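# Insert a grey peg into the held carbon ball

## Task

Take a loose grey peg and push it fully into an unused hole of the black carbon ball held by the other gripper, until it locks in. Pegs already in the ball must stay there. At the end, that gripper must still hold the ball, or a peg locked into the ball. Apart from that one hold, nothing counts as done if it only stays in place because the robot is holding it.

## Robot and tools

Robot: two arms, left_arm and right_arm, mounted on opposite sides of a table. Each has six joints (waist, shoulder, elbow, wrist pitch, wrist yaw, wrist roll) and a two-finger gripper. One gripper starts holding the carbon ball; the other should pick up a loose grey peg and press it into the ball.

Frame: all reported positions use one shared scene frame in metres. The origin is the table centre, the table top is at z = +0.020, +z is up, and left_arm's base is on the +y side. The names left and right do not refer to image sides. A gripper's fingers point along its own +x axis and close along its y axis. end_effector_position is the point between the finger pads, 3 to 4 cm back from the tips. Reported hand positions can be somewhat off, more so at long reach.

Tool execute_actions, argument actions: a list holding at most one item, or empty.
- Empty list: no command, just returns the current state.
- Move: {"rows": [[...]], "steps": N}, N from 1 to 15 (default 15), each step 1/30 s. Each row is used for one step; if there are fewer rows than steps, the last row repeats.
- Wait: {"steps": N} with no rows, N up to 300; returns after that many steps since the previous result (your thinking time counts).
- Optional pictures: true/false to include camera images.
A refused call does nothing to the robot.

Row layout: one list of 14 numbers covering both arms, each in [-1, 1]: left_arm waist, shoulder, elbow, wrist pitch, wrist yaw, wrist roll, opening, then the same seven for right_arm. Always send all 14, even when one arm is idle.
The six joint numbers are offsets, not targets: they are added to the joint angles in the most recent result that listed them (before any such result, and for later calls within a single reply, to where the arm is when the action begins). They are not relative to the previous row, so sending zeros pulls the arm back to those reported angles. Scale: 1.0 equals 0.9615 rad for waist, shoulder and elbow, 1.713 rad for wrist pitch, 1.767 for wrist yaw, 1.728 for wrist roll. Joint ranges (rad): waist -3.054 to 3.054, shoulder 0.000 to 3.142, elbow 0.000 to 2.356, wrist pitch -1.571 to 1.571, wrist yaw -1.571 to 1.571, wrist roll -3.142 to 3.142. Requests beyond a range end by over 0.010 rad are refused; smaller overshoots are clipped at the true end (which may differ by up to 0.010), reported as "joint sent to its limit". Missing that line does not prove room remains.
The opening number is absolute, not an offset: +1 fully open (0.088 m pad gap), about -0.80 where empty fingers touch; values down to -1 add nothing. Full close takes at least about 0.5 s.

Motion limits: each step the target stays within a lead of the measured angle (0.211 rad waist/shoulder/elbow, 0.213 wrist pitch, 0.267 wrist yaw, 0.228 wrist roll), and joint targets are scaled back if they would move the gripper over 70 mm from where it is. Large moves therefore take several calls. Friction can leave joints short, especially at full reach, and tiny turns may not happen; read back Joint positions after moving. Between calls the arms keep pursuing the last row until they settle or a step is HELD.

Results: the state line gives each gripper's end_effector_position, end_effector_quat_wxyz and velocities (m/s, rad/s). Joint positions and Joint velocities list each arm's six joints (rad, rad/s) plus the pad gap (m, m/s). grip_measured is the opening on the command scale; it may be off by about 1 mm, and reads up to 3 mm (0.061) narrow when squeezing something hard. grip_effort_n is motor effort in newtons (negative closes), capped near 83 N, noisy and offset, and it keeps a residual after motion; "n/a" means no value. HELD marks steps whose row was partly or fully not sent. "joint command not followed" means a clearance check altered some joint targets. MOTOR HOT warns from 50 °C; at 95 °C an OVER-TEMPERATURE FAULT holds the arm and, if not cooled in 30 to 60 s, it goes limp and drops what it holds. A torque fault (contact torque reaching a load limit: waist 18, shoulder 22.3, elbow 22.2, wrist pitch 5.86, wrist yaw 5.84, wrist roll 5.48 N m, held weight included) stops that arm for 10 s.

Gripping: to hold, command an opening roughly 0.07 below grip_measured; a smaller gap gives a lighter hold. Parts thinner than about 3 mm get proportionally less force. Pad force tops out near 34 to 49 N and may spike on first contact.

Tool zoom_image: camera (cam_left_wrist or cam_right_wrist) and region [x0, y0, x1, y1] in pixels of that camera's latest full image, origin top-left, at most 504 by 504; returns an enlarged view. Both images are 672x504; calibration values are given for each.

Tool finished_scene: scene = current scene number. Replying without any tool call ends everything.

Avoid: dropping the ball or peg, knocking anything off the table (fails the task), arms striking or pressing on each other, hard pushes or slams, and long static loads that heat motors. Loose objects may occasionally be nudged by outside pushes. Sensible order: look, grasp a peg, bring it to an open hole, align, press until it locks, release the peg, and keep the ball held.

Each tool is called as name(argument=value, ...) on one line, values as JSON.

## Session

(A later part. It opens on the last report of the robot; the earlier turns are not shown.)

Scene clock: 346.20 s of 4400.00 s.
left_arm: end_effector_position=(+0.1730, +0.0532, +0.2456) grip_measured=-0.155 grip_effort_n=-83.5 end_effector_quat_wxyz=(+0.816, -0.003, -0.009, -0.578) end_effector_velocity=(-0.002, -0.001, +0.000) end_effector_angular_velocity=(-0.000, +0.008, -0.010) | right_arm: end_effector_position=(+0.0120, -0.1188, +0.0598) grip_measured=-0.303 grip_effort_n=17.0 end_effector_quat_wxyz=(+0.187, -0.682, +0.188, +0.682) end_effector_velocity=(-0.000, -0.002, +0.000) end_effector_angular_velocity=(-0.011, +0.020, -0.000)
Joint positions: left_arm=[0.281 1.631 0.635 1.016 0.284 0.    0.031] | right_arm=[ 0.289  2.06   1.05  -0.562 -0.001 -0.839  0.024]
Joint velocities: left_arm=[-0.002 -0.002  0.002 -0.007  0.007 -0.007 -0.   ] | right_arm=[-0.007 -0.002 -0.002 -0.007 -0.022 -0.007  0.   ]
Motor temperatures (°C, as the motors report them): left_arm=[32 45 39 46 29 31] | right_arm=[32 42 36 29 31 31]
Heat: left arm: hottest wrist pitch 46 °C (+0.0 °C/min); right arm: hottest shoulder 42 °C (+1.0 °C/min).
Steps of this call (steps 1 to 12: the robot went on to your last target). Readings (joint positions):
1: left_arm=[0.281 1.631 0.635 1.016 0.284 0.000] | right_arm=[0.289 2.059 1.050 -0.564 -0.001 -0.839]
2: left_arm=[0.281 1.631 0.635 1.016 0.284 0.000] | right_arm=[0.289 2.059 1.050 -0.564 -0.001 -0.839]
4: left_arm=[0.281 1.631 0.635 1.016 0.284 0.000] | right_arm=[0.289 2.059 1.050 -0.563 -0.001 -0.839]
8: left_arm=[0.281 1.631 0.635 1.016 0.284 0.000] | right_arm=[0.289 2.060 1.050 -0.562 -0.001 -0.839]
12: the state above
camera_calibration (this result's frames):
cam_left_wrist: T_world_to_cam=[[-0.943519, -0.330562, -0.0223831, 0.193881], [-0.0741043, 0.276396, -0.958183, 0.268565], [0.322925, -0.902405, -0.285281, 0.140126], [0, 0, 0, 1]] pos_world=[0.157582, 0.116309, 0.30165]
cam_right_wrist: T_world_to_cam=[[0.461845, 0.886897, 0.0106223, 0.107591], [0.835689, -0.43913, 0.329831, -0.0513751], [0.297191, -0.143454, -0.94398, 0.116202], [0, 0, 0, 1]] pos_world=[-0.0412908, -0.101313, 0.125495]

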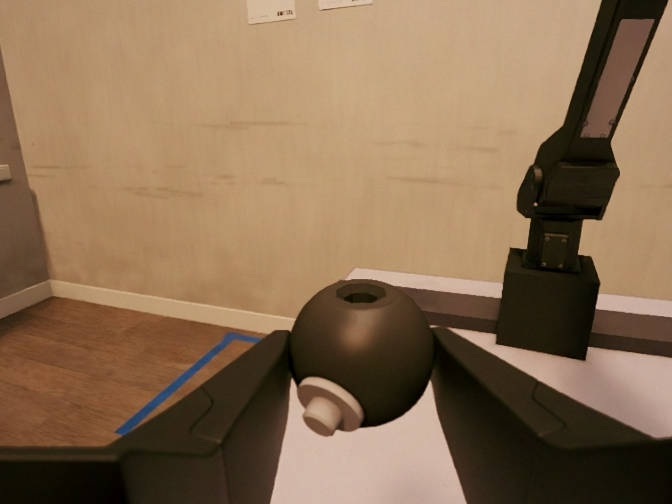

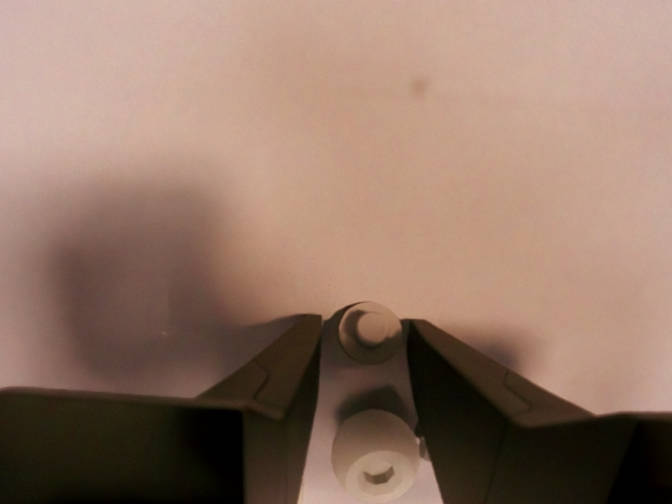

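execute_actions(actions=[{"rows": [[0,0,0,0,0,0,-0.24, 0,0,0,0,0,0,-0.34],[0,0,0,0,0,0,-0.24, 0,0,0,0,0,0,-0.37],[0,0,0,0,0,0,-0.24, 0,0,0,0,0,0,-0.4],[0,0,0,0,0,0,-0.24, 0,0,0,0,0,0,-0.42],[0,0,0,0,0,0,-0.24, 0,0,0,0,0,0,-0.44],[0,0,0,0,0,0,-0.24, 0,0,0,0,0,0,-0.46],[0,0,0,0,0,0,-0.24, 0,0,0,0,0,0,-0.48],[0,0,0,0,0,0,-0.24, 0,0,0,0,0,0,-0.5],[0,0,0,0,0,0,-0.24, 0,0,0,0,0,0,-0.52],[0,0,0,0,0,0,-0.24, 0,0,0,0,0,0,-0.54],[0,0,0,0,0,0,-0.24, 0,0,0,0,0,0,-0.56]], "steps": 15}])

zoom_image(camera="cam_right_wrist", region=[260, 230, 480, 410])

Scene clock: 356.00 s of 4400.00 s.
left_arm: end_effector_position=(+0.1730, +0.0532, +0.2456) grip_measured=-0.155 grip_effort_n=-83.5 end_effector_quat_wxyz=(+0.816, -0.003, -0.009, -0.578) end_effector_velocity=(+0.002, +0.001, -0.002) end_effector_angular_velocity=(+0.003, +0.011, +0.010) | right_arm: end_effector_position=(+0.0120, -0.1188, +0.0598) grip_measured=-0.527 grip_effort_n=-72.3 end_effector_quat_wxyz=(+0.187, -0.682, +0.188, +0.682) end_effector_velocity=(-0.002, -0.003, +0.000) end_effector_angular_velocity=(-0.011, +0.020, +0.005)
Joint positions: left_arm=[0.281 1.631 0.635 1.016 0.284 0.    0.031] | right_arm=[ 0.289  2.06   1.05  -0.562 -0.001 -0.839  0.013]
Joint velocities: left_arm=[ 0.002 -0.002 -0.002 -0.007 -0.007 -0.007 -0.   ] | right_arm=[-0.002 -0.002 -0.002 -0.007 -0.022 -0.007 -0.008]
Motor temperatures (°C, as the motors report them): left_arm=[32 45 39 46 29 31] | right_arm=[32 41 36 29 31 31]
Heat: left arm: hottest wrist pitch 46 °C (+0.0 °C/min); right arm: hottest shoulder 41 °C (-1.0 °C/min).
Steps of this call (steps 1 to 15: the robot went on to your last target; steps 16 to 90: nothing new was sent; then 6.30 s passed at rest; steps 91 to 105: all 15 steps of this action). Readings (joint positions):
91: left_arm=[0.281 1.631 0.635 1.016 0.284 0.000] | right_arm=[0.289 2.060 1.050 -0.562 -0.001 -0.839]
92: left_arm=[0.281 1.631 0.635 1.016 0.284 0.000] | right_arm=[0.289 2.060 1.050 -0.562 -0.001 -0.839]
94: left_arm=[0.281 1.631 0.635 1.016 0.284 0.000] | right_arm=[0.289 2.060 1.050 -0.562 -0.001 -0.839]
98: left_arm=[0.281 1.631 0.635 1.016 0.284 0.000] | right_arm=[0.289 2.060 1.050 -0.562 -0.001 -0.839]
105: the state above
camera_calibration (this result's frames):
cam_left_wrist: T_world_to_cam=[[-0.943519, -0.330562, -0.0223831, 0.193881], [-0.0741043, 0.276396, -0.958183, 0.268565], [0.322925, -0.902405, -0.285281, 0.140126], [0, 0, 0, 1]] pos_world=[0.157582, 0.116309, 0.30165]
cam_right_wrist: T_world_to_cam=[[0.461845, 0.886897, 0.0106223, 0.107591], [0.835689, -0.43913, 0.329831, -0.0513751], [0.297191, -0.143454, -0.94398, 0.116202], [0, 0, 0, 1]] pos_world=[-0.0412908, -0.101313, 0.125495]

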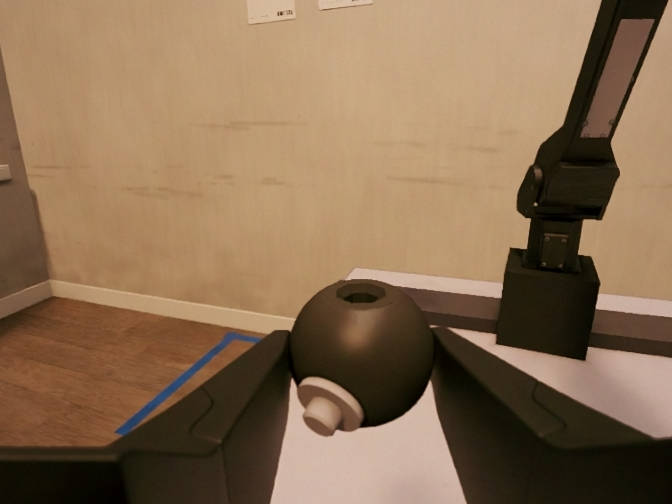

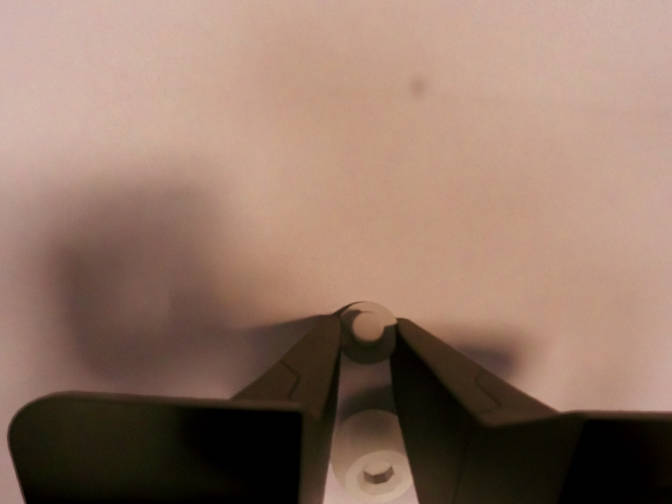

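Region (260, 230, 480, 410) of cam_right_wrist's 672x504 image, scaled by 2.291, with more detail than that image has; it fills the top 412 rows of this view, and the rest is white.

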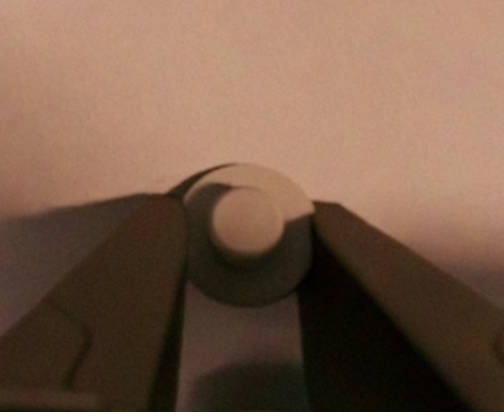

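execute_actions(actions=[{"rows": [[0,0,0,0,0,0,-0.24, 0,-0.03,0,0,0,0,-0.59],[0,0,0,0,0,0,-0.24, 0,-0.05,0,0,0,0,-0.59],[0,0,0,0,0,0,-0.24, 0,-0.075,0,0.01,0,0,-0.59],[0,0,0,0,0,0,-0.24, 0.01,-0.1,0,0.03,0,0.03,-0.59],[0,0,0,0,0,0,-0.24, 0.02,-0.12,0,0.06,0,0.07,-0.59],[0,0,0,0,0,0,-0.24, 0.03,-0.14,0,0.1,0,0.12,-0.59],[0,0,0,0,0,0,-0.24, 0.04,-0.14,0,0.2,0,0.17,-0.59],[0,0,0,0,0,0,-0.24, 0.05,-0.14,0,0.837,0,0.22,-0.59],[0,0,0,0,0,0,-0.24, 0.06,-0.14,0,0.837,0,0.27,-0.59],[0,0,0,0,0,0,-0.24, 0.07,-0.14,0,0.837,0,0.32,-0.59],[0,0,0,0,0,0,-0.24, 0.08,-0.14,0,0.837,0,0.37,-0.59],[0,0,0,0,0,0,-0.24, 0.09,-0.14,-0.03,0.837,0,0.42,-0.59],[0,0,0,0,0,0,-0.24, 0.098,-0.14,-0.07,0.837,0,0.46,-0.59],[0,0,0,0,0,0,-0.24, 0.098,-0.14,-0.12,0.837,0,0.488,-0.59],[0,0,0,0,0,0,-0.24, 0.098,-0.14,-0.561,0.837,0,0.488,-0.59]], "steps": 15}], pictures=false)

execute_actions(actions=[{"steps": 32}])

Scene clock: 407.03 s of 4400.00 s.
left_arm: end_effector_position=(+0.1730, +0.0532, +0.2456) grip_measured=-0.155 grip_effort_n=-83.5 end_effector_quat_wxyz=(+0.816, -0.003, -0.009, -0.578) end_effector_velocity=(+0.002, +0.001, -0.000) end_effector_angular_velocity=(-0.005, +0.006, +0.019) | right_arm: end_effector_position=(-0.0409, -0.0234, +0.1269) grip_measured=-0.539 grip_effort_n=-83.5 end_effector_quat_wxyz=(+0.473, -0.447, +0.173, +0.740) end_effector_velocity=(-0.060, -0.091, -0.069) end_effector_angular_velocity=(+0.462, +1.037, -1.069)
Joint positions: left_arm=[0.281 1.631 0.635 1.016 0.284 0.    0.031] | right_arm=[ 0.367  1.928  0.996 -0.036 -0.001 -0.3    0.013]
Joint velocities: left_arm=[-0.002  0.002 -0.002  0.007 -0.022 -0.007 -0.   ] | right_arm=[ 0.188 -0.217 -1.14   1.648 -0.007  1.531  0.   ]
Motor temperatures (°C, as the motors report them): left_arm=[32 45 39 46 29 31] | right_arm=[32 43 36 29 31 31]
Heat: left arm: hottest wrist pitch 46 °C (+0.0 °C/min); right arm: hottest shoulder 43 °C (+1.0 °C/min).
Steps of this call (steps 1 to 15: the robot went on to your last target; steps 16 to 90: nothing new was sent; then 47.53 s passed at rest; steps 91 to 105: all 15 steps of this action). Readings (joint positions):
91: left_arm=[0.281 1.631 0.635 1.016 0.284 0.000] | right_arm=[0.289 2.058 1.050 -0.562 -0.001 -0.839]
92: left_arm=[0.281 1.631 0.635 1.016 0.284 0.000] | right_arm=[0.289 2.055 1.050 -0.562 -0.001 -0.839]
94: left_arm=[0.281 1.631 0.635 1.016 0.284 0.000] | right_arm=[0.289 2.037 1.050 -0.556 -0.001 -0.832]
98: left_arm=[0.281 1.631 0.635 1.016 0.284 0.000] | right_arm=[0.306 1.973 1.050 -0.402 -0.001 -0.666]
105: the state above

Scene clock: 408.10 s of 4400.00 s.
left_arm: end_effector_position=(+0.1730, +0.0532, +0.2456) grip_measured=-0.155 grip_effort_n=-83.5 end_effector_quat_wxyz=(+0.816, -0.003, -0.009, -0.578) end_effector_velocity=(-0.000, +0.000, +0.005) end_effector_angular_velocity=(-0.030, +0.022, +0.004) | right_arm: end_effector_position=(-0.0375, -0.0547, +0.1255) grip_measured=-0.539 grip_effort_n=-83.5 end_effector_quat_wxyz=(+0.577, -0.212, +0.158, +0.773) end_effector_velocity=(-0.002, -0.000, +0.002) end_effector_angular_velocity=(+0.006, +0.007, +0.020)
Joint positions: left_arm=[0.281 1.631 0.635 1.016 0.284 0.    0.031] | right_arm=[ 0.38   1.923  0.521  0.868 -0.001 -0.001  0.013]
Joint velocities: left_arm=[-0.002 -0.002 -0.002  0.022 -0.007 -0.037 -0.   ] | right_arm=[-0.002 -0.002 -0.002  0.007 -0.022 -0.007 -0.   ]
Motor temperatures (°C, as the motors report them): left_arm=[32 45 39 46 29 31] | right_arm=[32 43 36 29 31 31]
Heat: left arm: hottest wrist pitch 46 °C (+0.0 °C/min); right arm: hottest shoulder 43 °C (+1.0 °C/min).
Steps of this call (steps 1 to 32: the robot went on to your last target). Readings (joint positions):
1: left_arm=[0.281 1.631 0.635 1.016 0.284 0.000] | right_arm=[0.372 1.921 0.956 0.012 -0.001 -0.248]
2: left_arm=[0.281 1.631 0.635 1.016 0.284 0.000] | right_arm=[0.375 1.917 0.910 0.058 -0.001 -0.196]
4: left_arm=[0.281 1.631 0.635 1.016 0.284 0.000] | right_arm=[0.378 1.919 0.814 0.152 -0.001 -0.114]
8: left_arm=[0.281 1.631 0.635 1.016 0.284 0.000] | right_arm=[0.378 1.919 0.628 0.343 -0.001 -0.039]
32: the state above
camera_calibration (this result's frames):
cam_left_wrist: T_world_to_cam=[[-0.943519, -0.330562, -0.0223831, 0.193881], [-0.0741043, 0.276396, -0.958183, 0.268565], [0.322925, -0.902405, -0.285281, 0.140126], [0, 0, 0, 1]] pos_world=[0.157582, 0.116309, 0.30165]
cam_right_wrist: T_world_to_cam=[[0.952123, 0.300785, 0.0546851, 0.0537743], [0.264023, -0.718832, -0.643096, 0.0818577], [-0.154125, 0.626745, -0.76383, 0.204734], [0, 0, 0, 1]] pos_world=[-0.0412575, -0.0856486, 0.206084]

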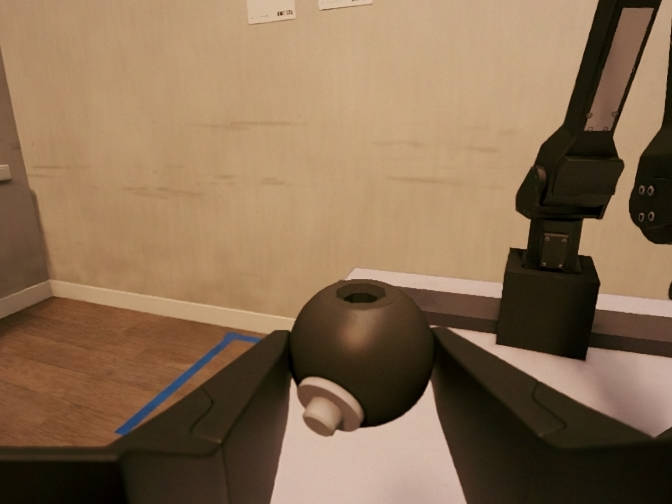

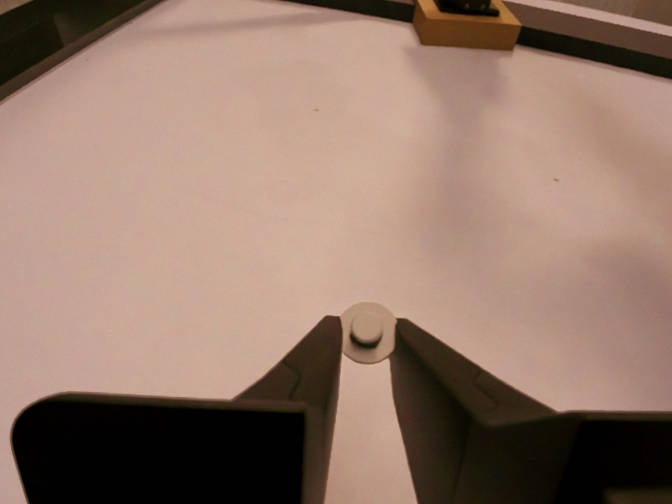

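execute_actions(actions=[{"rows": [[0,0,0,0,0,0,-0.24, 0,0.02,0,0,0,0,-0.59],[0,0,0,0,0,0,-0.24, 0,0.04,0,0,0,0,-0.59],[0,0,0,0,0,0,-0.24, 0,0.065,0,0,0,0,-0.59],[0,0,0,0,0,0,-0.24, 0,0.09,0,0,0,0,-0.59],[0,0,0,0,0,0,-0.24, 0,0.115,0,0,0,0,-0.59],[0,0,0,0,0,0,-0.24, 0,0.14,0,0,0,0,-0.59],[0,0,0,0,0,0,-0.24, 0,0.16,0,0,0,0,-0.59],[0,0,0,0,0,0,-0.24, 0,0.18,0,0,0,0,-0.59],[0,0,0,0,0,0,-0.24, 0,0.195,0,0,0,0,-0.59],[0,0,0,0,0,0,-0.24, 0,0.206,0,0,0,0,-0.59]], "steps": 15}], pictures=false)

execute_actions(actions=[{"steps": 12}])

zoom_image(camera="cam_right_wrist", region=[290, 270, 450, 400])

Scene clock: 423.27 s of 4400.00 s.
left_arm: end_effector_position=(+0.1730, +0.0532, +0.2456) grip_measured=-0.155 grip_effort_n=-83.5 end_effector_quat_wxyz=(+0.816, -0.003, -0.009, -0.578) end_effector_velocity=(-0.002, -0.000, -0.003) end_effector_angular_velocity=(+0.011, +0.017, -0.000) | right_arm: end_effector_position=(-0.0311, -0.0764, +0.0602) grip_measured=-0.539 grip_effort_n=-83.5 end_effector_quat_wxyz=(+0.561, -0.279, +0.208, +0.751) end_effector_velocity=(+0.003, -0.012, -0.025) end_effector_angular_velocity=(-0.072, -0.022, +0.008)
Joint positions: left_arm=[0.281 1.631 0.635 1.016 0.284 0.    0.031] | right_arm=[ 0.38   2.1    0.521  0.868 -0.001 -0.001  0.013]
Joint velocities: left_arm=[-0.007 -0.007 -0.002 -0.022 -0.007 -0.007 -0.   ] | right_arm=[-0.002  0.066 -0.002 -0.007 -0.007 -0.007  0.   ]
Motor temperatures (°C, as the motors report them): left_arm=[32 45 39 46 29 31] | right_arm=[32 42 35 31 31 31]
Heat: left arm: hottest wrist pitch 46 °C (+0.0 °C/min); right arm: hottest shoulder 42 °C (+0.0 °C/min).
Steps of this call (steps 1 to 15: the robot went on to your last target; steps 16 to 90: nothing new was sent; then 11.67 s passed at rest; steps 91 to 105: all 15 steps of this action). Readings (joint positions):
91: left_arm=[0.281 1.631 0.635 1.016 0.284 0.000] | right_arm=[0.380 1.923 0.521 0.870 -0.001 -0.001]
92: left_arm=[0.281 1.631 0.635 1.016 0.284 0.000] | right_arm=[0.380 1.926 0.521 0.870 -0.001 -0.001]
94: left_arm=[0.281 1.631 0.635 1.016 0.284 0.000] | right_arm=[0.380 1.944 0.521 0.872 -0.001 -0.001]
98: left_arm=[0.281 1.631 0.635 1.016 0.284 0.000] | right_arm=[0.380 2.020 0.521 0.871 -0.001 -0.001]
105: the state above

Scene clock: 423.67 s of 4400.00 s.
left_arm: end_effector_position=(+0.1730, +0.0532, +0.2456) grip_measured=-0.155 grip_effort_n=-83.5 end_effector_quat_wxyz=(+0.816, -0.003, -0.009, -0.578) end_effector_velocity=(-0.001, +0.001, -0.000) end_effector_angular_velocity=(-0.004, +0.006, +0.005) | right_arm: end_effector_position=(-0.0308, -0.0777, +0.0572) grip_measured=-0.539 grip_effort_n=-83.5 end_effector_quat_wxyz=(+0.560, -0.282, +0.211, +0.750) end_effector_velocity=(+0.001, -0.004, -0.003) end_effector_angular_velocity=(-0.021, -0.006, -0.008)
Joint positions: left_arm=[0.281 1.631 0.635 1.016 0.284 0.    0.031] | right_arm=[ 0.38   2.109  0.521  0.868 -0.001 -0.001  0.013]
Joint velocities: left_arm=[-0.002 -0.002 -0.007  0.007 -0.007 -0.007  0.   ] | right_arm=[ 0.002 -0.002 -0.002 -0.022  0.007  0.007  0.   ]
Motor temperatures (°C, as the motors report them): left_arm=[32 45 39 46 29 31] | right_arm=[32 42 35 31 31 31]
Heat: left arm: hottest wrist pitch 46 °C (+0.0 °C/min); right arm: hottest shoulder 42 °C (+0.0 °C/min).
Steps of this call (steps 1 to 12: the robot went on to your last target). Readings (joint positions):
1: left_arm=[0.281 1.631 0.635 1.016 0.284 0.000] | right_arm=[0.380 2.102 0.521 0.868 -0.001 -0.001]
2: left_arm=[0.281 1.631 0.635 1.016 0.284 0.000] | right_arm=[0.380 2.103 0.521 0.868 -0.001 -0.001]
4: left_arm=[0.281 1.631 0.635 1.016 0.284 0.000] | right_arm=[0.380 2.105 0.521 0.868 -0.001 -0.001]
8: left_arm=[0.281 1.631 0.635 1.016 0.284 0.000] | right_arm=[0.380 2.108 0.521 0.868 -0.001 -0.001]
12: the state above
camera_calibration (this result's frames):
cam_left_wrist: T_world_to_cam=[[-0.943519, -0.330562, -0.0223831, 0.193881], [-0.0741043, 0.276396, -0.958183, 0.268565], [0.322925, -0.902405, -0.285281, 0.140126], [0, 0, 0, 1]] pos_world=[0.157582, 0.116309, 0.30165]
cam_right_wrist: T_world_to_cam=[[0.949372, 0.310132, 0.0501157, 0.0588839], [0.293798, -0.819992, -0.491218, 0.00398036], [-0.111248, 0.481073, -0.869594, 0.164102], [0, 0, 0, 1]] pos_world=[-0.0388162, -0.0939427, 0.141706]

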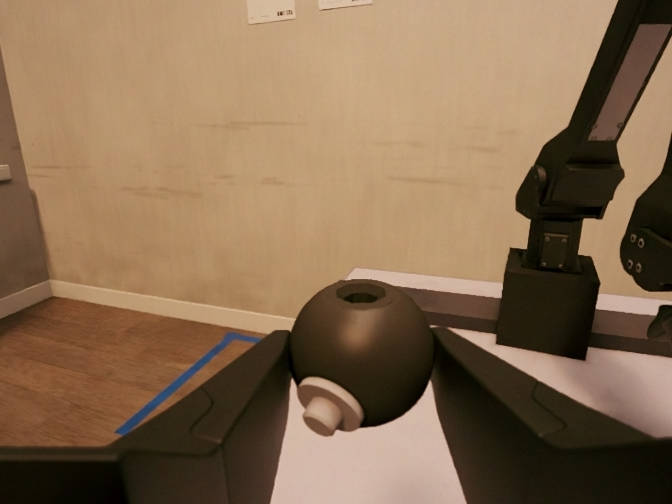

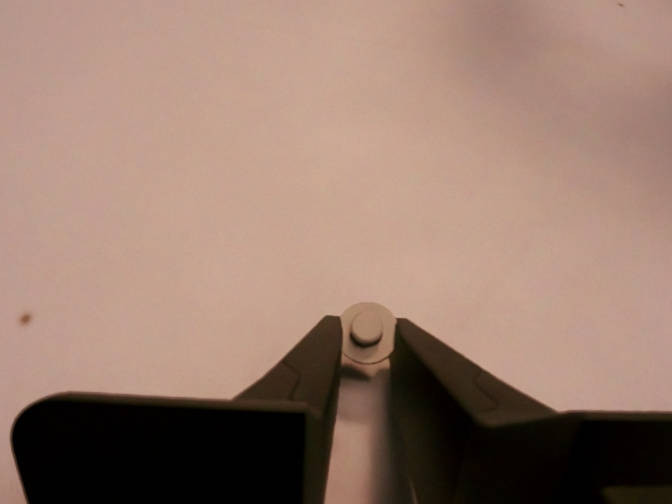

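Region (290, 270, 450, 400) of cam_right_wrist's 672x504 image, scaled by 3.150, with more detail than that image has; it fills the top 410 rows of this view, and the rest is white.

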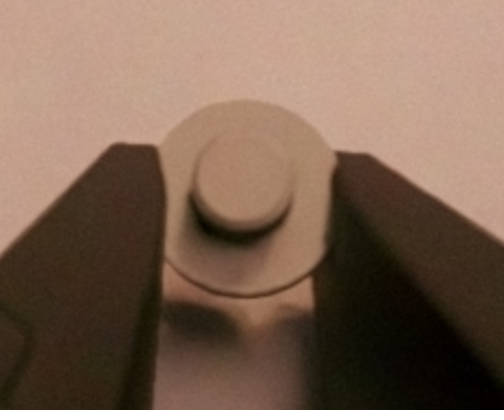

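execute_actions(actions=[{"rows": [[0,0,0,0,0,0,-0.24, 0,0.014,0,0,0,0,-0.59],[0,0,0,0,0,0,-0.24, 0,0.017,0,0,0,0,-0.59],[0,0,0,0,0,0,-0.24, 0,0.02,0,0,0,0,-0.59],[0,0,0,0,0,0,-0.24, 0,0.023,0,0,0,0,-0.59],[0,0,0,0,0,0,-0.24, 0,0.026,0,0,0,0,-0.59],[0,0,0,0,0,0,-0.24, 0,0.029,0,0,0,0,-0.59],[0,0,0,0,0,0,-0.24, 0,0.032,0,0,0,0,-0.59],[0,0,0,0,0,0,-0.24, 0,0.034,0,0,0,0,-0.59],[0,0,0,0,0,0,-0.24, 0,0.036,0,0,0,0,-0.59]], "steps": 15}], pictures=false)

execute_actions(actions=[{"steps": 10}])

zoom_image(camera="cam_right_wrist", region=[290, 270, 450, 400])

Scene clock: 444.40 s of 4400.00 s.
left_arm: end_effector_position=(+0.1730, +0.0532, +0.2456) grip_measured=-0.155 grip_effort_n=-83.5 end_effector_quat_wxyz=(+0.816, -0.003, -0.009, -0.578) end_effector_velocity=(-0.002, -0.000, +0.001) end_effector_angular_velocity=(-0.001, +0.008, -0.000) | right_arm: end_effector_position=(-0.0298, -0.0809, +0.0504) grip_measured=-0.539 grip_effort_n=-83.5 end_effector_quat_wxyz=(+0.558, -0.290, +0.216, +0.747) end_effector_velocity=(-0.002, -0.002, +0.000) end_effector_angular_velocity=(-0.000, +0.010, +0.019)
Joint positions: left_arm=[0.281 1.631 0.635 1.016 0.284 0.    0.031] | right_arm=[ 0.38   2.128  0.521  0.868 -0.001 -0.001  0.013]
Joint velocities: left_arm=[-0.007 -0.007 -0.002 -0.007 -0.007 -0.007 -0.   ] | right_arm=[-0.002 -0.002 -0.007  0.007 -0.022 -0.007 -0.   ]
Motor temperatures (°C, as the motors report them): left_arm=[32 45 39 46 29 31] | right_arm=[32 41 35 32 31 31]
Heat: left arm: hottest wrist pitch 46 °C (+0.0 °C/min); right arm: hottest shoulder 41 °C (-1.0 °C/min).
Steps of this call (steps 1 to 15: the robot went on to your last target; steps 16 to 90: nothing new was sent; then 17.23 s passed at rest; steps 91 to 105: all 15 steps of this action). Readings (joint positions):
91: left_arm=[0.281 1.631 0.635 1.016 0.284 0.000] | right_arm=[0.380 2.109 0.521 0.868 -0.001 -0.001]
92: left_arm=[0.281 1.631 0.635 1.016 0.284 0.000] | right_arm=[0.380 2.110 0.521 0.868 -0.001 -0.001]
94: left_arm=[0.281 1.631 0.635 1.016 0.284 0.000] | right_arm=[0.380 2.112 0.521 0.868 -0.001 -0.001]
98: left_arm=[0.281 1.631 0.635 1.016 0.284 0.000] | right_arm=[0.380 2.121 0.521 0.868 -0.001 -0.001]
105: the state above

Scene clock: 444.73 s of 4400.00 s.
left_arm: end_effector_position=(+0.1730, +0.0532, +0.2456) grip_measured=-0.155 grip_effort_n=-83.5 end_effector_quat_wxyz=(+0.816, -0.003, -0.009, -0.578) end_effector_velocity=(+0.002, +0.001, -0.001) end_effector_angular_velocity=(+0.003, +0.012, +0.019) | right_arm: end_effector_position=(-0.0298, -0.0809, +0.0502) grip_measured=-0.539 grip_effort_n=-83.5 end_effector_quat_wxyz=(+0.558, -0.290, +0.216, +0.747) end_effector_velocity=(+0.004, -0.001, -0.003) end_effector_angular_velocity=(-0.012, -0.003, -0.018)
Joint positions: left_arm=[0.281 1.631 0.635 1.016 0.284 0.    0.031] | right_arm=[ 0.38   2.129  0.521  0.868 -0.001 -0.001  0.013]
Joint velocities: left_arm=[-0.002 -0.002 -0.002 -0.007 -0.022 -0.007  0.   ] | right_arm=[-0.007  0.002 -0.002 -0.007  0.007  0.007 -0.   ]
Motor temperatures (°C, as the motors report them): left_arm=[32 45 39 46 29 31] | right_arm=[32 41 35 32 31 31]
Heat: left arm: hottest wrist pitch 46 °C (+0.0 °C/min); right arm: hottest shoulder 41 °C (-1.0 °C/min).
Steps of this call (steps 1 to 10: the robot went on to your last target). Readings (joint positions):
1: left_arm=[0.281 1.631 0.635 1.016 0.284 0.000] | right_arm=[0.380 2.129 0.521 0.868 -0.001 -0.001]
2: left_arm=[0.281 1.631 0.635 1.016 0.284 0.000] | right_arm=[0.380 2.129 0.521 0.868 -0.001 -0.001]
4: left_arm=[0.281 1.631 0.635 1.016 0.284 0.000] | right_arm=[0.380 2.129 0.521 0.868 -0.001 -0.001]
8: left_arm=[0.281 1.631 0.635 1.016 0.284 0.000] | right_arm=[0.380 2.129 0.521 0.868 -0.001 -0.001]
10: the state above
camera_calibration (this result's frames):
cam_left_wrist: T_world_to_cam=[[-0.943519, -0.330562, -0.0223831, 0.193881], [-0.0741043, 0.276396, -0.958183, 0.268565], [0.322925, -0.902405, -0.285281, 0.140126], [0, 0, 0, 1]] pos_world=[0.157582, 0.116309, 0.30165]
cam_right_wrist: T_world_to_cam=[[0.949093, 0.31108, 0.0495217, 0.059431], [0.296501, -0.829175, -0.473873, -0.00387325], [-0.10635, 0.464433, -0.8792, 0.158915], [0, 0, 0, 1]] pos_world=[-0.0383565, -0.0955045, 0.134939]

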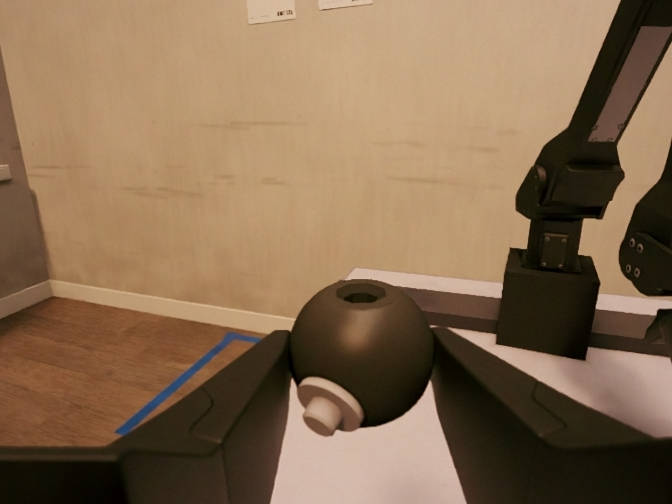

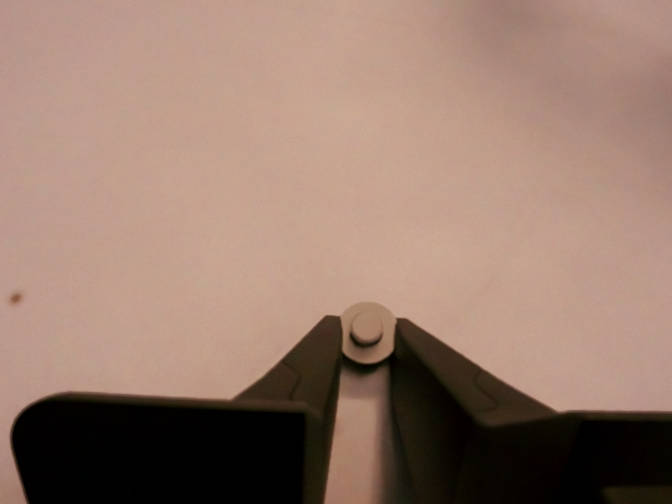

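Region (290, 270, 450, 400) of cam_right_wrist's 672x504 image, scaled by 3.150, with more detail than that image has; it fills the top 410 rows of this view, and the rest is white.

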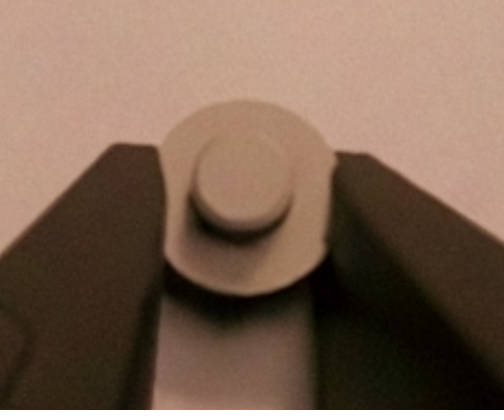

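execute_actions(actions=[{"rows": [[0,0,0,0,0,0,-0.24, 0,0,0,0,0,0,-0.54],[0,0,0,0,0,0,-0.24, 0,0,0,0,0,0,-0.52],[0,0,0,0,0,0,-0.24, 0,0,0,0,0,0,-0.5],[0,0,0,0,0,0,-0.24, 0,0,0,0,0,0,-0.48],[0,0,0,0,0,0,-0.24, 0,0,0,0,0,0,-0.46],[0,0,0,0,0,0,-0.24, 0,0,0,0,0,0,-0.44],[0,0,0,0,0,0,-0.24, 0,0,0,0,0,0,-0.4],[0,0,0,0,0,0,-0.24, 0,0,0,0,0,0,-0.35],[0,0,0,0,0,0,-0.24, 0,0,0,0,0,0,-0.28]], "steps": 15}])

zoom_image(camera="cam_right_wrist", region=[290, 270, 450, 400])

Scene clock: 461.13 s of 4400.00 s.
left_arm: end_effector_position=(+0.1730, +0.0532, +0.2456) grip_measured=-0.155 grip_effort_n=-83.5 end_effector_quat_wxyz=(+0.816, -0.003, -0.009, -0.578) end_effector_velocity=(-0.004, -0.001, +0.002) end_effector_angular_velocity=(-0.003, -0.011, -0.015) | right_arm: end_effector_position=(-0.0298, -0.0809, +0.0502) grip_measured=-0.308 grip_effort_n=17.4 end_effector_quat_wxyz=(+0.558, -0.290, +0.216, +0.747) end_effector_velocity=(+0.001, +0.002, +0.003) end_effector_angular_velocity=(+0.012, +0.003, +0.003)
Joint positions: left_arm=[0.281 1.631 0.635 1.016 0.284 0.    0.031] | right_arm=[ 0.38   2.129  0.521  0.868 -0.001 -0.001  0.024]
Joint velocities: left_arm=[-0.007 -0.002 -0.002  0.007  0.007  0.007  0.   ] | right_arm=[-0.007 -0.007 -0.002  0.007 -0.007 -0.007  0.011]
Motor temperatures (°C, as the motors report them): left_arm=[32 45 39 47 29 31] | right_arm=[32 41 35 33 31 31]
Heat: left arm: hottest wrist pitch 47 °C (+1.0 °C/min); right arm: hottest shoulder 41 °C (-2.0 °C/min).
Steps of this call (steps 1 to 15: the robot went on to your last target; steps 16 to 90: nothing new was sent; then 12.90 s passed at rest; steps 91 to 105: all 15 steps of this action). Readings (joint positions):
91: left_arm=[0.281 1.631 0.635 1.016 0.284 0.000] | right_arm=[0.380 2.129 0.521 0.868 -0.001 -0.001]
92: left_arm=[0.281 1.631 0.635 1.016 0.284 0.000] | right_arm=[0.380 2.129 0.521 0.868 -0.001 -0.001]
94: left_arm=[0.281 1.631 0.635 1.016 0.284 0.000] | right_arm=[0.380 2.129 0.521 0.868 -0.001 -0.001]
98: left_arm=[0.281 1.631 0.635 1.016 0.284 0.000] | right_arm=[0.380 2.129 0.521 0.868 -0.001 -0.001]
105: the state above
camera_calibration (this result's frames):
cam_left_wrist: T_world_to_cam=[[-0.943519, -0.330562, -0.0223831, 0.193881], [-0.0741043, 0.276396, -0.958183, 0.268565], [0.322925, -0.902405, -0.285281, 0.140126], [0, 0, 0, 1]] pos_world=[0.157582, 0.116309, 0.30165]
cam_right_wrist: T_world_to_cam=[[0.949093, 0.31108, 0.0495217, 0.059431], [0.296501, -0.829175, -0.473873, -0.00387325], [-0.10635, 0.464433, -0.8792, 0.158915], [0, 0, 0, 1]] pos_world=[-0.0383565, -0.0955045, 0.134939]

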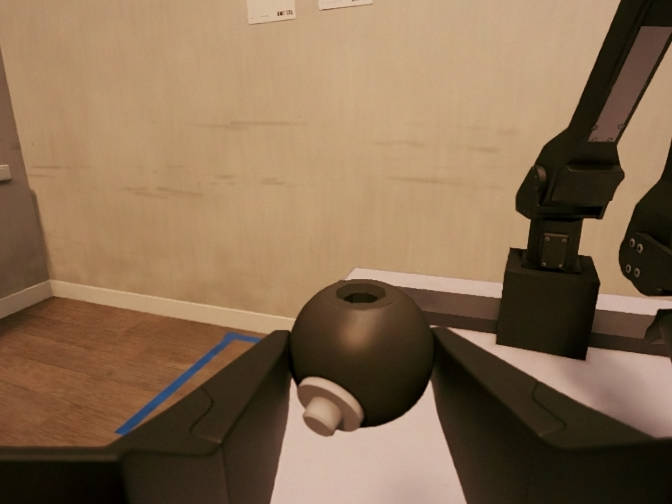

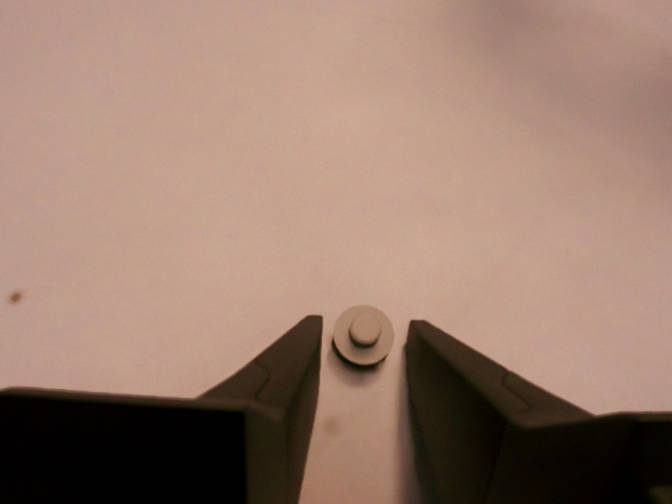

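Region (290, 270, 450, 400) of cam_right_wrist's 672x504 image, scaled by 3.150, with more detail than that image has; it fills the top 410 rows of this view, and the rest is white.

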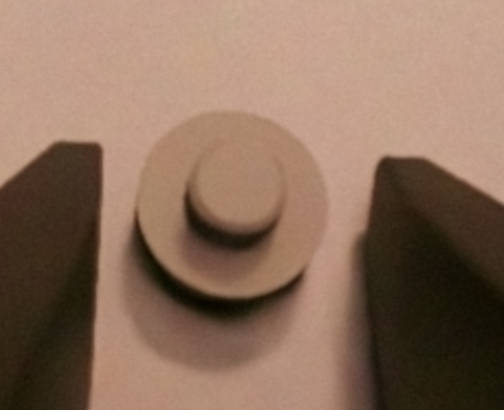

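execute_actions(actions=[{"rows": [[0,0,0,0,0,0,-0.24, 0.006,-0.03,0,0,0,0,-0.28],[0,0,0,0,0,0,-0.24, 0.006,-0.05,0,0,0,0,-0.28],[0,0,0,0,0,0,-0.24, 0.006,-0.07,0.02,0,0,0,-0.28],[0,0,0,0,0,0,-0.24, 0.006,-0.08,0.05,0,0,0,-0.28],[0,0,0,0,0,0,-0.24, 0.006,-0.08,0.1,-0.03,0,0,-0.28],[0,0,0,0,0,0,-0.24, 0.006,-0.08,0.16,-0.07,0,0,-0.28],[0,0,0,0,0,0,-0.24, 0.006,-0.08,0.22,-0.15,0,0,-0.28],[0,0,0,0,0,0,-0.24, 0.006,-0.08,0.28,-0.963,0,0,-0.28],[0,0,0,0,0,0,-0.24, 0.006,-0.08,0.34,-0.963,0,0,-0.35],[0,0,0,0,0,0,-0.24, 0.006,-0.08,0.4,-0.963,0,0,-0.42],[0,0,0,0,0,0,-0.24, 0.006,-0.07,0.46,-0.963,0,0,-0.5],[0,0,0,0,0,0,-0.24, 0.006,-0.05,0.52,-0.963,0,0,-0.54],[0,0,0,0,0,0,-0.24, 0.006,-0.03,0.58,-0.963,0,0,-0.54],[0,0,0,0,0,0,-0.24, 0.006,-0.01,0.64,-0.963,0,0,-0.54],[0,0,0,0,0,0,-0.24, 0.006,0.108,0.955,-0.963,0,0,-0.54]], "steps": 15}], pictures=false)

execute_actions(actions=[{"steps": 38}])

zoom_image(camera="cam_right_wrist", region=[260, 240, 460, 390])

Scene clock: 498.33 s of 4400.00 s.
left_arm: end_effector_position=(+0.1730, +0.0532, +0.2456) grip_measured=-0.155 grip_effort_n=-83.5 end_effector_quat_wxyz=(+0.816, -0.003, -0.009, -0.578) end_effector_velocity=(+0.001, -0.001, -0.002) end_effector_angular_velocity=(-0.001, +0.025, +0.004) | right_arm: end_effector_position=(-0.0604, +0.0190, +0.1107) grip_measured=-0.477 grip_effort_n=-12.8 end_effector_quat_wxyz=(+0.559, -0.283, +0.211, +0.750) end_effector_velocity=(-0.083, +0.282, +0.040) end_effector_angular_velocity=(-0.208, -0.064, +0.024)
Joint positions: left_arm=[0.281 1.631 0.635 1.016 0.284 0.    0.031] | right_arm=[ 0.382  2.093  0.974  0.398 -0.001 -0.001  0.016]
Joint velocities: left_arm=[-0.002  0.002  0.002 -0.007 -0.007 -0.022 -0.   ] | right_arm=[-0.007  0.603  1.565 -1.179 -0.022 -0.022 -0.026]
Motor temperatures (°C, as the motors report them): left_arm=[32 45 39 47 29 31] | right_arm=[32 41 34 34 31 31]
Heat: left arm: hottest wrist pitch 47 °C (+1.0 °C/min); right arm: hottest shoulder 41 °C (+0.0 °C/min).
Steps of this call (steps 1 to 15: the robot went on to your last target; steps 16 to 90: nothing new was sent; then 33.70 s passed at rest; steps 91 to 105: all 15 steps of this action). Readings (joint positions):
91: left_arm=[0.281 1.631 0.635 1.016 0.284 0.000] | right_arm=[0.380 2.127 0.521 0.868 -0.001 -0.001]
92: left_arm=[0.281 1.631 0.635 1.016 0.284 0.000] | right_arm=[0.380 2.123 0.521 0.868 -0.001 -0.001]
94: left_arm=[0.281 1.631 0.635 1.016 0.284 0.000] | right_arm=[0.380 2.106 0.524 0.866 -0.001 -0.001]
98: left_arm=[0.281 1.631 0.635 1.016 0.284 0.000] | right_arm=[0.381 2.076 0.638 0.735 -0.001 -0.001]
105: the state above

Scene clock: 499.60 s of 4400.00 s.
left_arm: end_effector_position=(+0.1730, +0.0532, +0.2456) grip_measured=-0.155 grip_effort_n=-83.5 end_effector_quat_wxyz=(+0.816, -0.003, -0.009, -0.578) end_effector_velocity=(-0.000, +0.000, -0.002) end_effector_angular_velocity=(+0.008, -0.003, +0.005) | right_arm: end_effector_position=(-0.0372, -0.0590, +0.0807) grip_measured=-0.537 grip_effort_n=-12.8 end_effector_quat_wxyz=(+0.423, -0.566, +0.422, +0.568) end_effector_velocity=(+0.003, -0.005, +0.000) end_effector_angular_velocity=(-0.019, -0.013, +0.005)
Joint positions: left_arm=[0.281 1.631 0.635 1.016 0.284 0.    0.031] | right_arm=[ 0.382  2.219  1.429 -0.778 -0.001 -0.001  0.013]
Joint velocities: left_arm=[-0.002 -0.002 -0.002 -0.007 -0.007  0.007 -0.   ] | right_arm=[-0.002 -0.002 -0.002 -0.022  0.007 -0.007  0.   ]
Motor temperatures (°C, as the motors report them): left_arm=[32 45 39 47 29 31] | right_arm=[32 42 34 33 31 31]
Heat: left arm: hottest wrist pitch 47 °C (+1.0 °C/min); right arm: hottest shoulder 42 °C (+1.0 °C/min).
Steps of this call (steps 1 to 38: the robot went on to your last target). Readings (joint positions):
1: left_arm=[0.281 1.631 0.635 1.016 0.284 0.000] | right_arm=[0.382 2.113 1.029 0.355 -0.001 -0.001]
2: left_arm=[0.281 1.631 0.635 1.016 0.284 0.000] | right_arm=[0.382 2.136 1.082 0.304 -0.001 -0.001]
4: left_arm=[0.281 1.631 0.635 1.016 0.284 0.000] | right_arm=[0.382 2.177 1.173 0.200 -0.001 -0.001]
8: left_arm=[0.281 1.631 0.635 1.016 0.284 0.000] | right_arm=[0.382 2.216 1.330 0.003 -0.001 -0.001]
38: the state above
camera_calibration (this result's frames):
cam_left_wrist: T_world_to_cam=[[-0.943519, -0.330562, -0.0223831, 0.193881], [-0.0741043, 0.276396, -0.958183, 0.268565], [0.322925, -0.902405, -0.285281, 0.140126], [0, 0, 0, 1]] pos_world=[0.157582, 0.116309, 0.30165]
cam_right_wrist: T_world_to_cam=[[0.940801, 0.338779, 0.0110654, 0.0625473], [0.316737, -0.890277, 0.327237, -0.0365414], [0.120712, -0.30436, -0.944878, 0.143181], [0, 0, 0, 1]] pos_world=[-0.0645542, -0.0101432, 0.146554]

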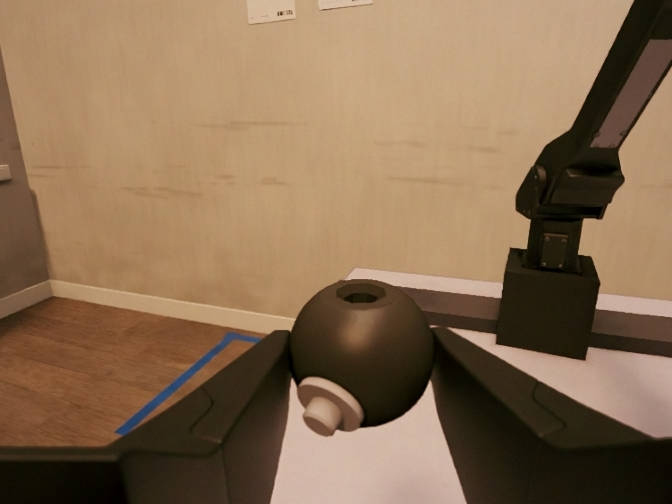

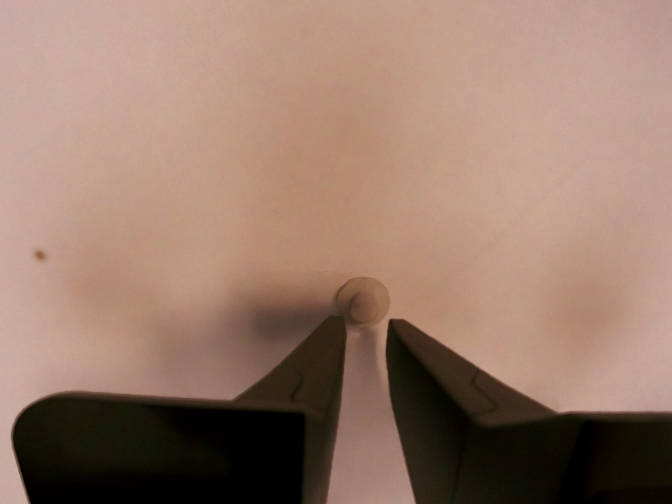

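Region (260, 240, 460, 390) of cam_right_wrist's 672x504 image, scaled by 2.520, with more detail than that image has; it fills the top 378 rows of this view, and the rest is white.

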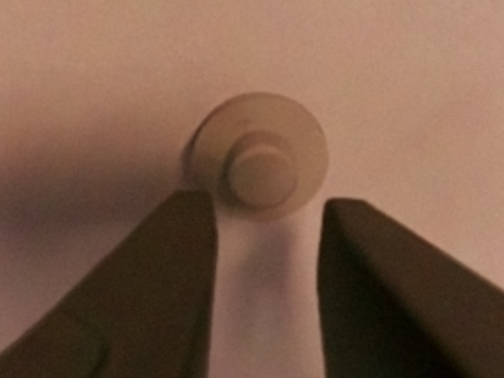

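execute_actions(actions=[{"rows": [[0,0,0,0,0,0,-0.24, 0,0.015,0,0.005,0,0,-0.54],[0,0,0,0,0,0,-0.24, 0,0.02,0,0.008,0,0,-0.54],[0,0,0,0,0,0,-0.24, 0,0.025,0,0.011,0,0,-0.54],[0,0,0,0,0,0,-0.24, 0,0.03,0,0.013,0,0,-0.54],[0,0,0,0,0,0,-0.24, 0,0.034,0,0.015,0,0,-0.54],[0,0,0,0,0,0,-0.24, 0,0.037,0,0.016,0,0,-0.54]], "steps": 15}], pictures=false)

execute_actions(actions=[{"steps": 10}])

zoom_image(camera="cam_right_wrist", region=[260, 240, 460, 390])

Scene clock: 532.90 s of 4400.00 s.
left_arm: end_effector_position=(+0.1730, +0.0532, +0.2456) grip_measured=-0.155 grip_effort_n=-83.5 end_effector_quat_wxyz=(+0.816, -0.003, -0.009, -0.578) end_effector_velocity=(-0.002, -0.001, -0.007) end_effector_angular_velocity=(+0.019, +0.022, -0.010) | right_arm: end_effector_position=(-0.0379, -0.0566, +0.0734) grip_measured=-0.537 grip_effort_n=-12.8 end_effector_quat_wxyz=(+0.424, -0.565, +0.421, +0.569) end_effector_velocity=(-0.001, +0.003, +0.001) end_effector_angular_velocity=(+0.010, +0.010, +0.005)
Joint positions: left_arm=[0.281 1.631 0.635 1.016 0.284 0.    0.031] | right_arm=[ 0.382  2.239  1.429 -0.754 -0.001 -0.001  0.013]
Joint velocities: left_arm=[-0.002  0.002 -0.002 -0.022  0.007 -0.007 -0.   ] | right_arm=[-0.002 -0.002  0.002  0.007 -0.007 -0.007 -0.   ]
Motor temperatures (°C, as the motors report them): left_arm=[32 45 40 47 29 31] | right_arm=[32 43 37 31 31 31]
Heat: left arm: hottest wrist pitch 47 °C (+0.0 °C/min); right arm: hottest shoulder 43 °C (+2.0 °C/min).
Steps of this call (steps 1 to 30: the robot went on to your last target; steps 31 to 90: nothing new was sent; then 29.80 s passed at rest; steps 91 to 105: all 15 steps of this action). Readings (joint positions):
91: left_arm=[0.281 1.631 0.635 1.016 0.284 0.000] | right_arm=[0.382 2.219 1.429 -0.779 -0.001 -0.001]
92: left_arm=[0.281 1.631 0.635 1.016 0.284 0.000] | right_arm=[0.382 2.219 1.429 -0.779 -0.001 -0.001]
94: left_arm=[0.281 1.631 0.635 1.016 0.284 0.000] | right_arm=[0.382 2.222 1.429 -0.770 -0.001 -0.001]
98: left_arm=[0.281 1.631 0.635 1.016 0.284 0.000] | right_arm=[0.382 2.232 1.429 -0.759 -0.001 -0.001]
105: the state above

Scene clock: 533.23 s of 4400.00 s.
left_arm: end_effector_position=(+0.1730, +0.0532, +0.2456) grip_measured=-0.155 grip_effort_n=-83.5 end_effector_quat_wxyz=(+0.816, -0.003, -0.009, -0.578) end_effector_velocity=(+0.002, +0.000, +0.000) end_effector_angular_velocity=(-0.001, +0.009, +0.019) | right_arm: end_effector_position=(-0.0380, -0.0565, +0.0733) grip_measured=-0.537 grip_effort_n=-12.8 end_effector_quat_wxyz=(+0.424, -0.565, +0.421, +0.569) end_effector_velocity=(+0.003, +0.005, +0.000) end_effector_angular_velocity=(+0.023, -0.001, -0.000)
Joint positions: left_arm=[0.281 1.631 0.635 1.016 0.284 0.    0.031] | right_arm=[ 0.382  2.239  1.429 -0.753 -0.001 -0.001  0.013]
Joint velocities: left_arm=[-0.002 -0.002  0.002 -0.007 -0.022 -0.007  0.   ] | right_arm=[-0.007 -0.002 -0.002  0.022  0.007 -0.007  0.   ]
Motor temperatures (°C, as the motors report them): left_arm=[32 45 40 47 29 31] | right_arm=[32 43 37 31 31 31]
Heat: left arm: hottest wrist pitch 47 °C (+0.0 °C/min); right arm: hottest shoulder 43 °C (+2.0 °C/min).
Steps of this call (steps 1 to 10: the robot went on to your last target). Readings (joint positions):
1: left_arm=[0.281 1.631 0.635 1.016 0.284 0.000] | right_arm=[0.382 2.239 1.429 -0.753 -0.001 -0.001]
2: left_arm=[0.281 1.631 0.635 1.016 0.284 0.000] | right_arm=[0.382 2.239 1.429 -0.753 -0.001 -0.001]
4: left_arm=[0.281 1.631 0.635 1.016 0.284 0.000] | right_arm=[0.382 2.239 1.429 -0.753 -0.001 -0.001]
8: left_arm=[0.281 1.631 0.635 1.016 0.284 0.000] | right_arm=[0.382 2.239 1.429 -0.753 -0.001 -0.001]
10: the state above
camera_calibration (this result's frames):
cam_left_wrist: T_world_to_cam=[[-0.943519, -0.330562, -0.0223831, 0.193881], [-0.0741043, 0.276396, -0.958183, 0.268565], [0.322925, -0.902405, -0.285281, 0.140126], [0, 0, 0, 1]] pos_world=[0.157582, 0.116309, 0.30165]
cam_right_wrist: T_world_to_cam=[[0.940817, 0.338726, 0.0113483, 0.06246], [0.317195, -0.891822, 0.322553, -0.0314131], [0.119378, -0.299864, -0.946483, 0.137312], [0, 0, 0, 1]] pos_world=[-0.0651914, -0.00799671, 0.139387]

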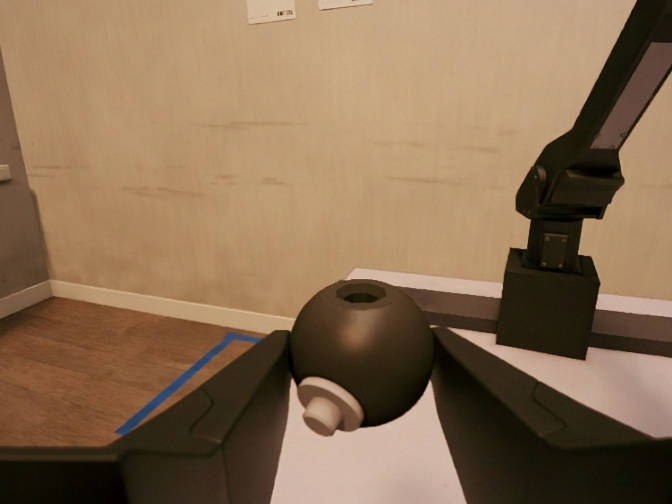

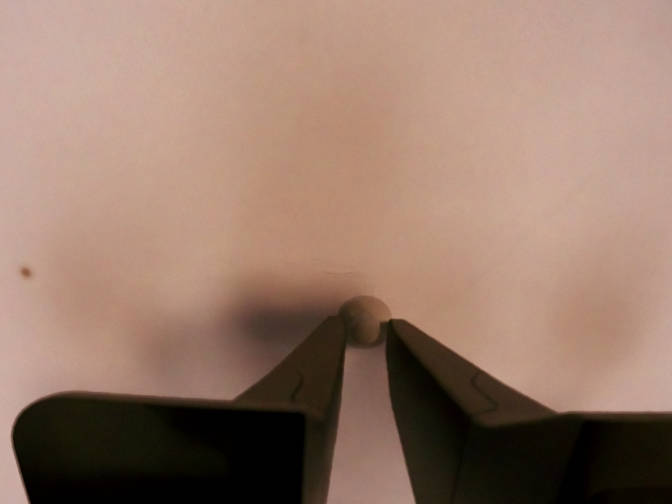

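Region (260, 240, 460, 390) of cam_right_wrist's 672x504 image, scaled by 2.520, with more detail than that image has; it fills the top 378 rows of this view, and the rest is white.

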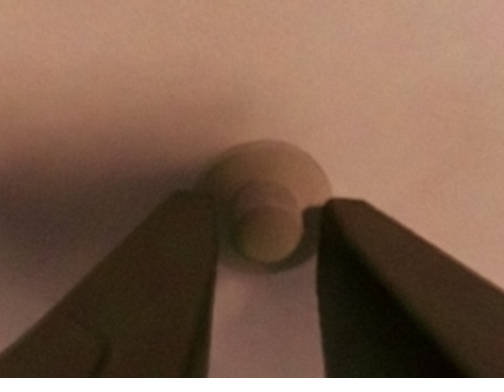

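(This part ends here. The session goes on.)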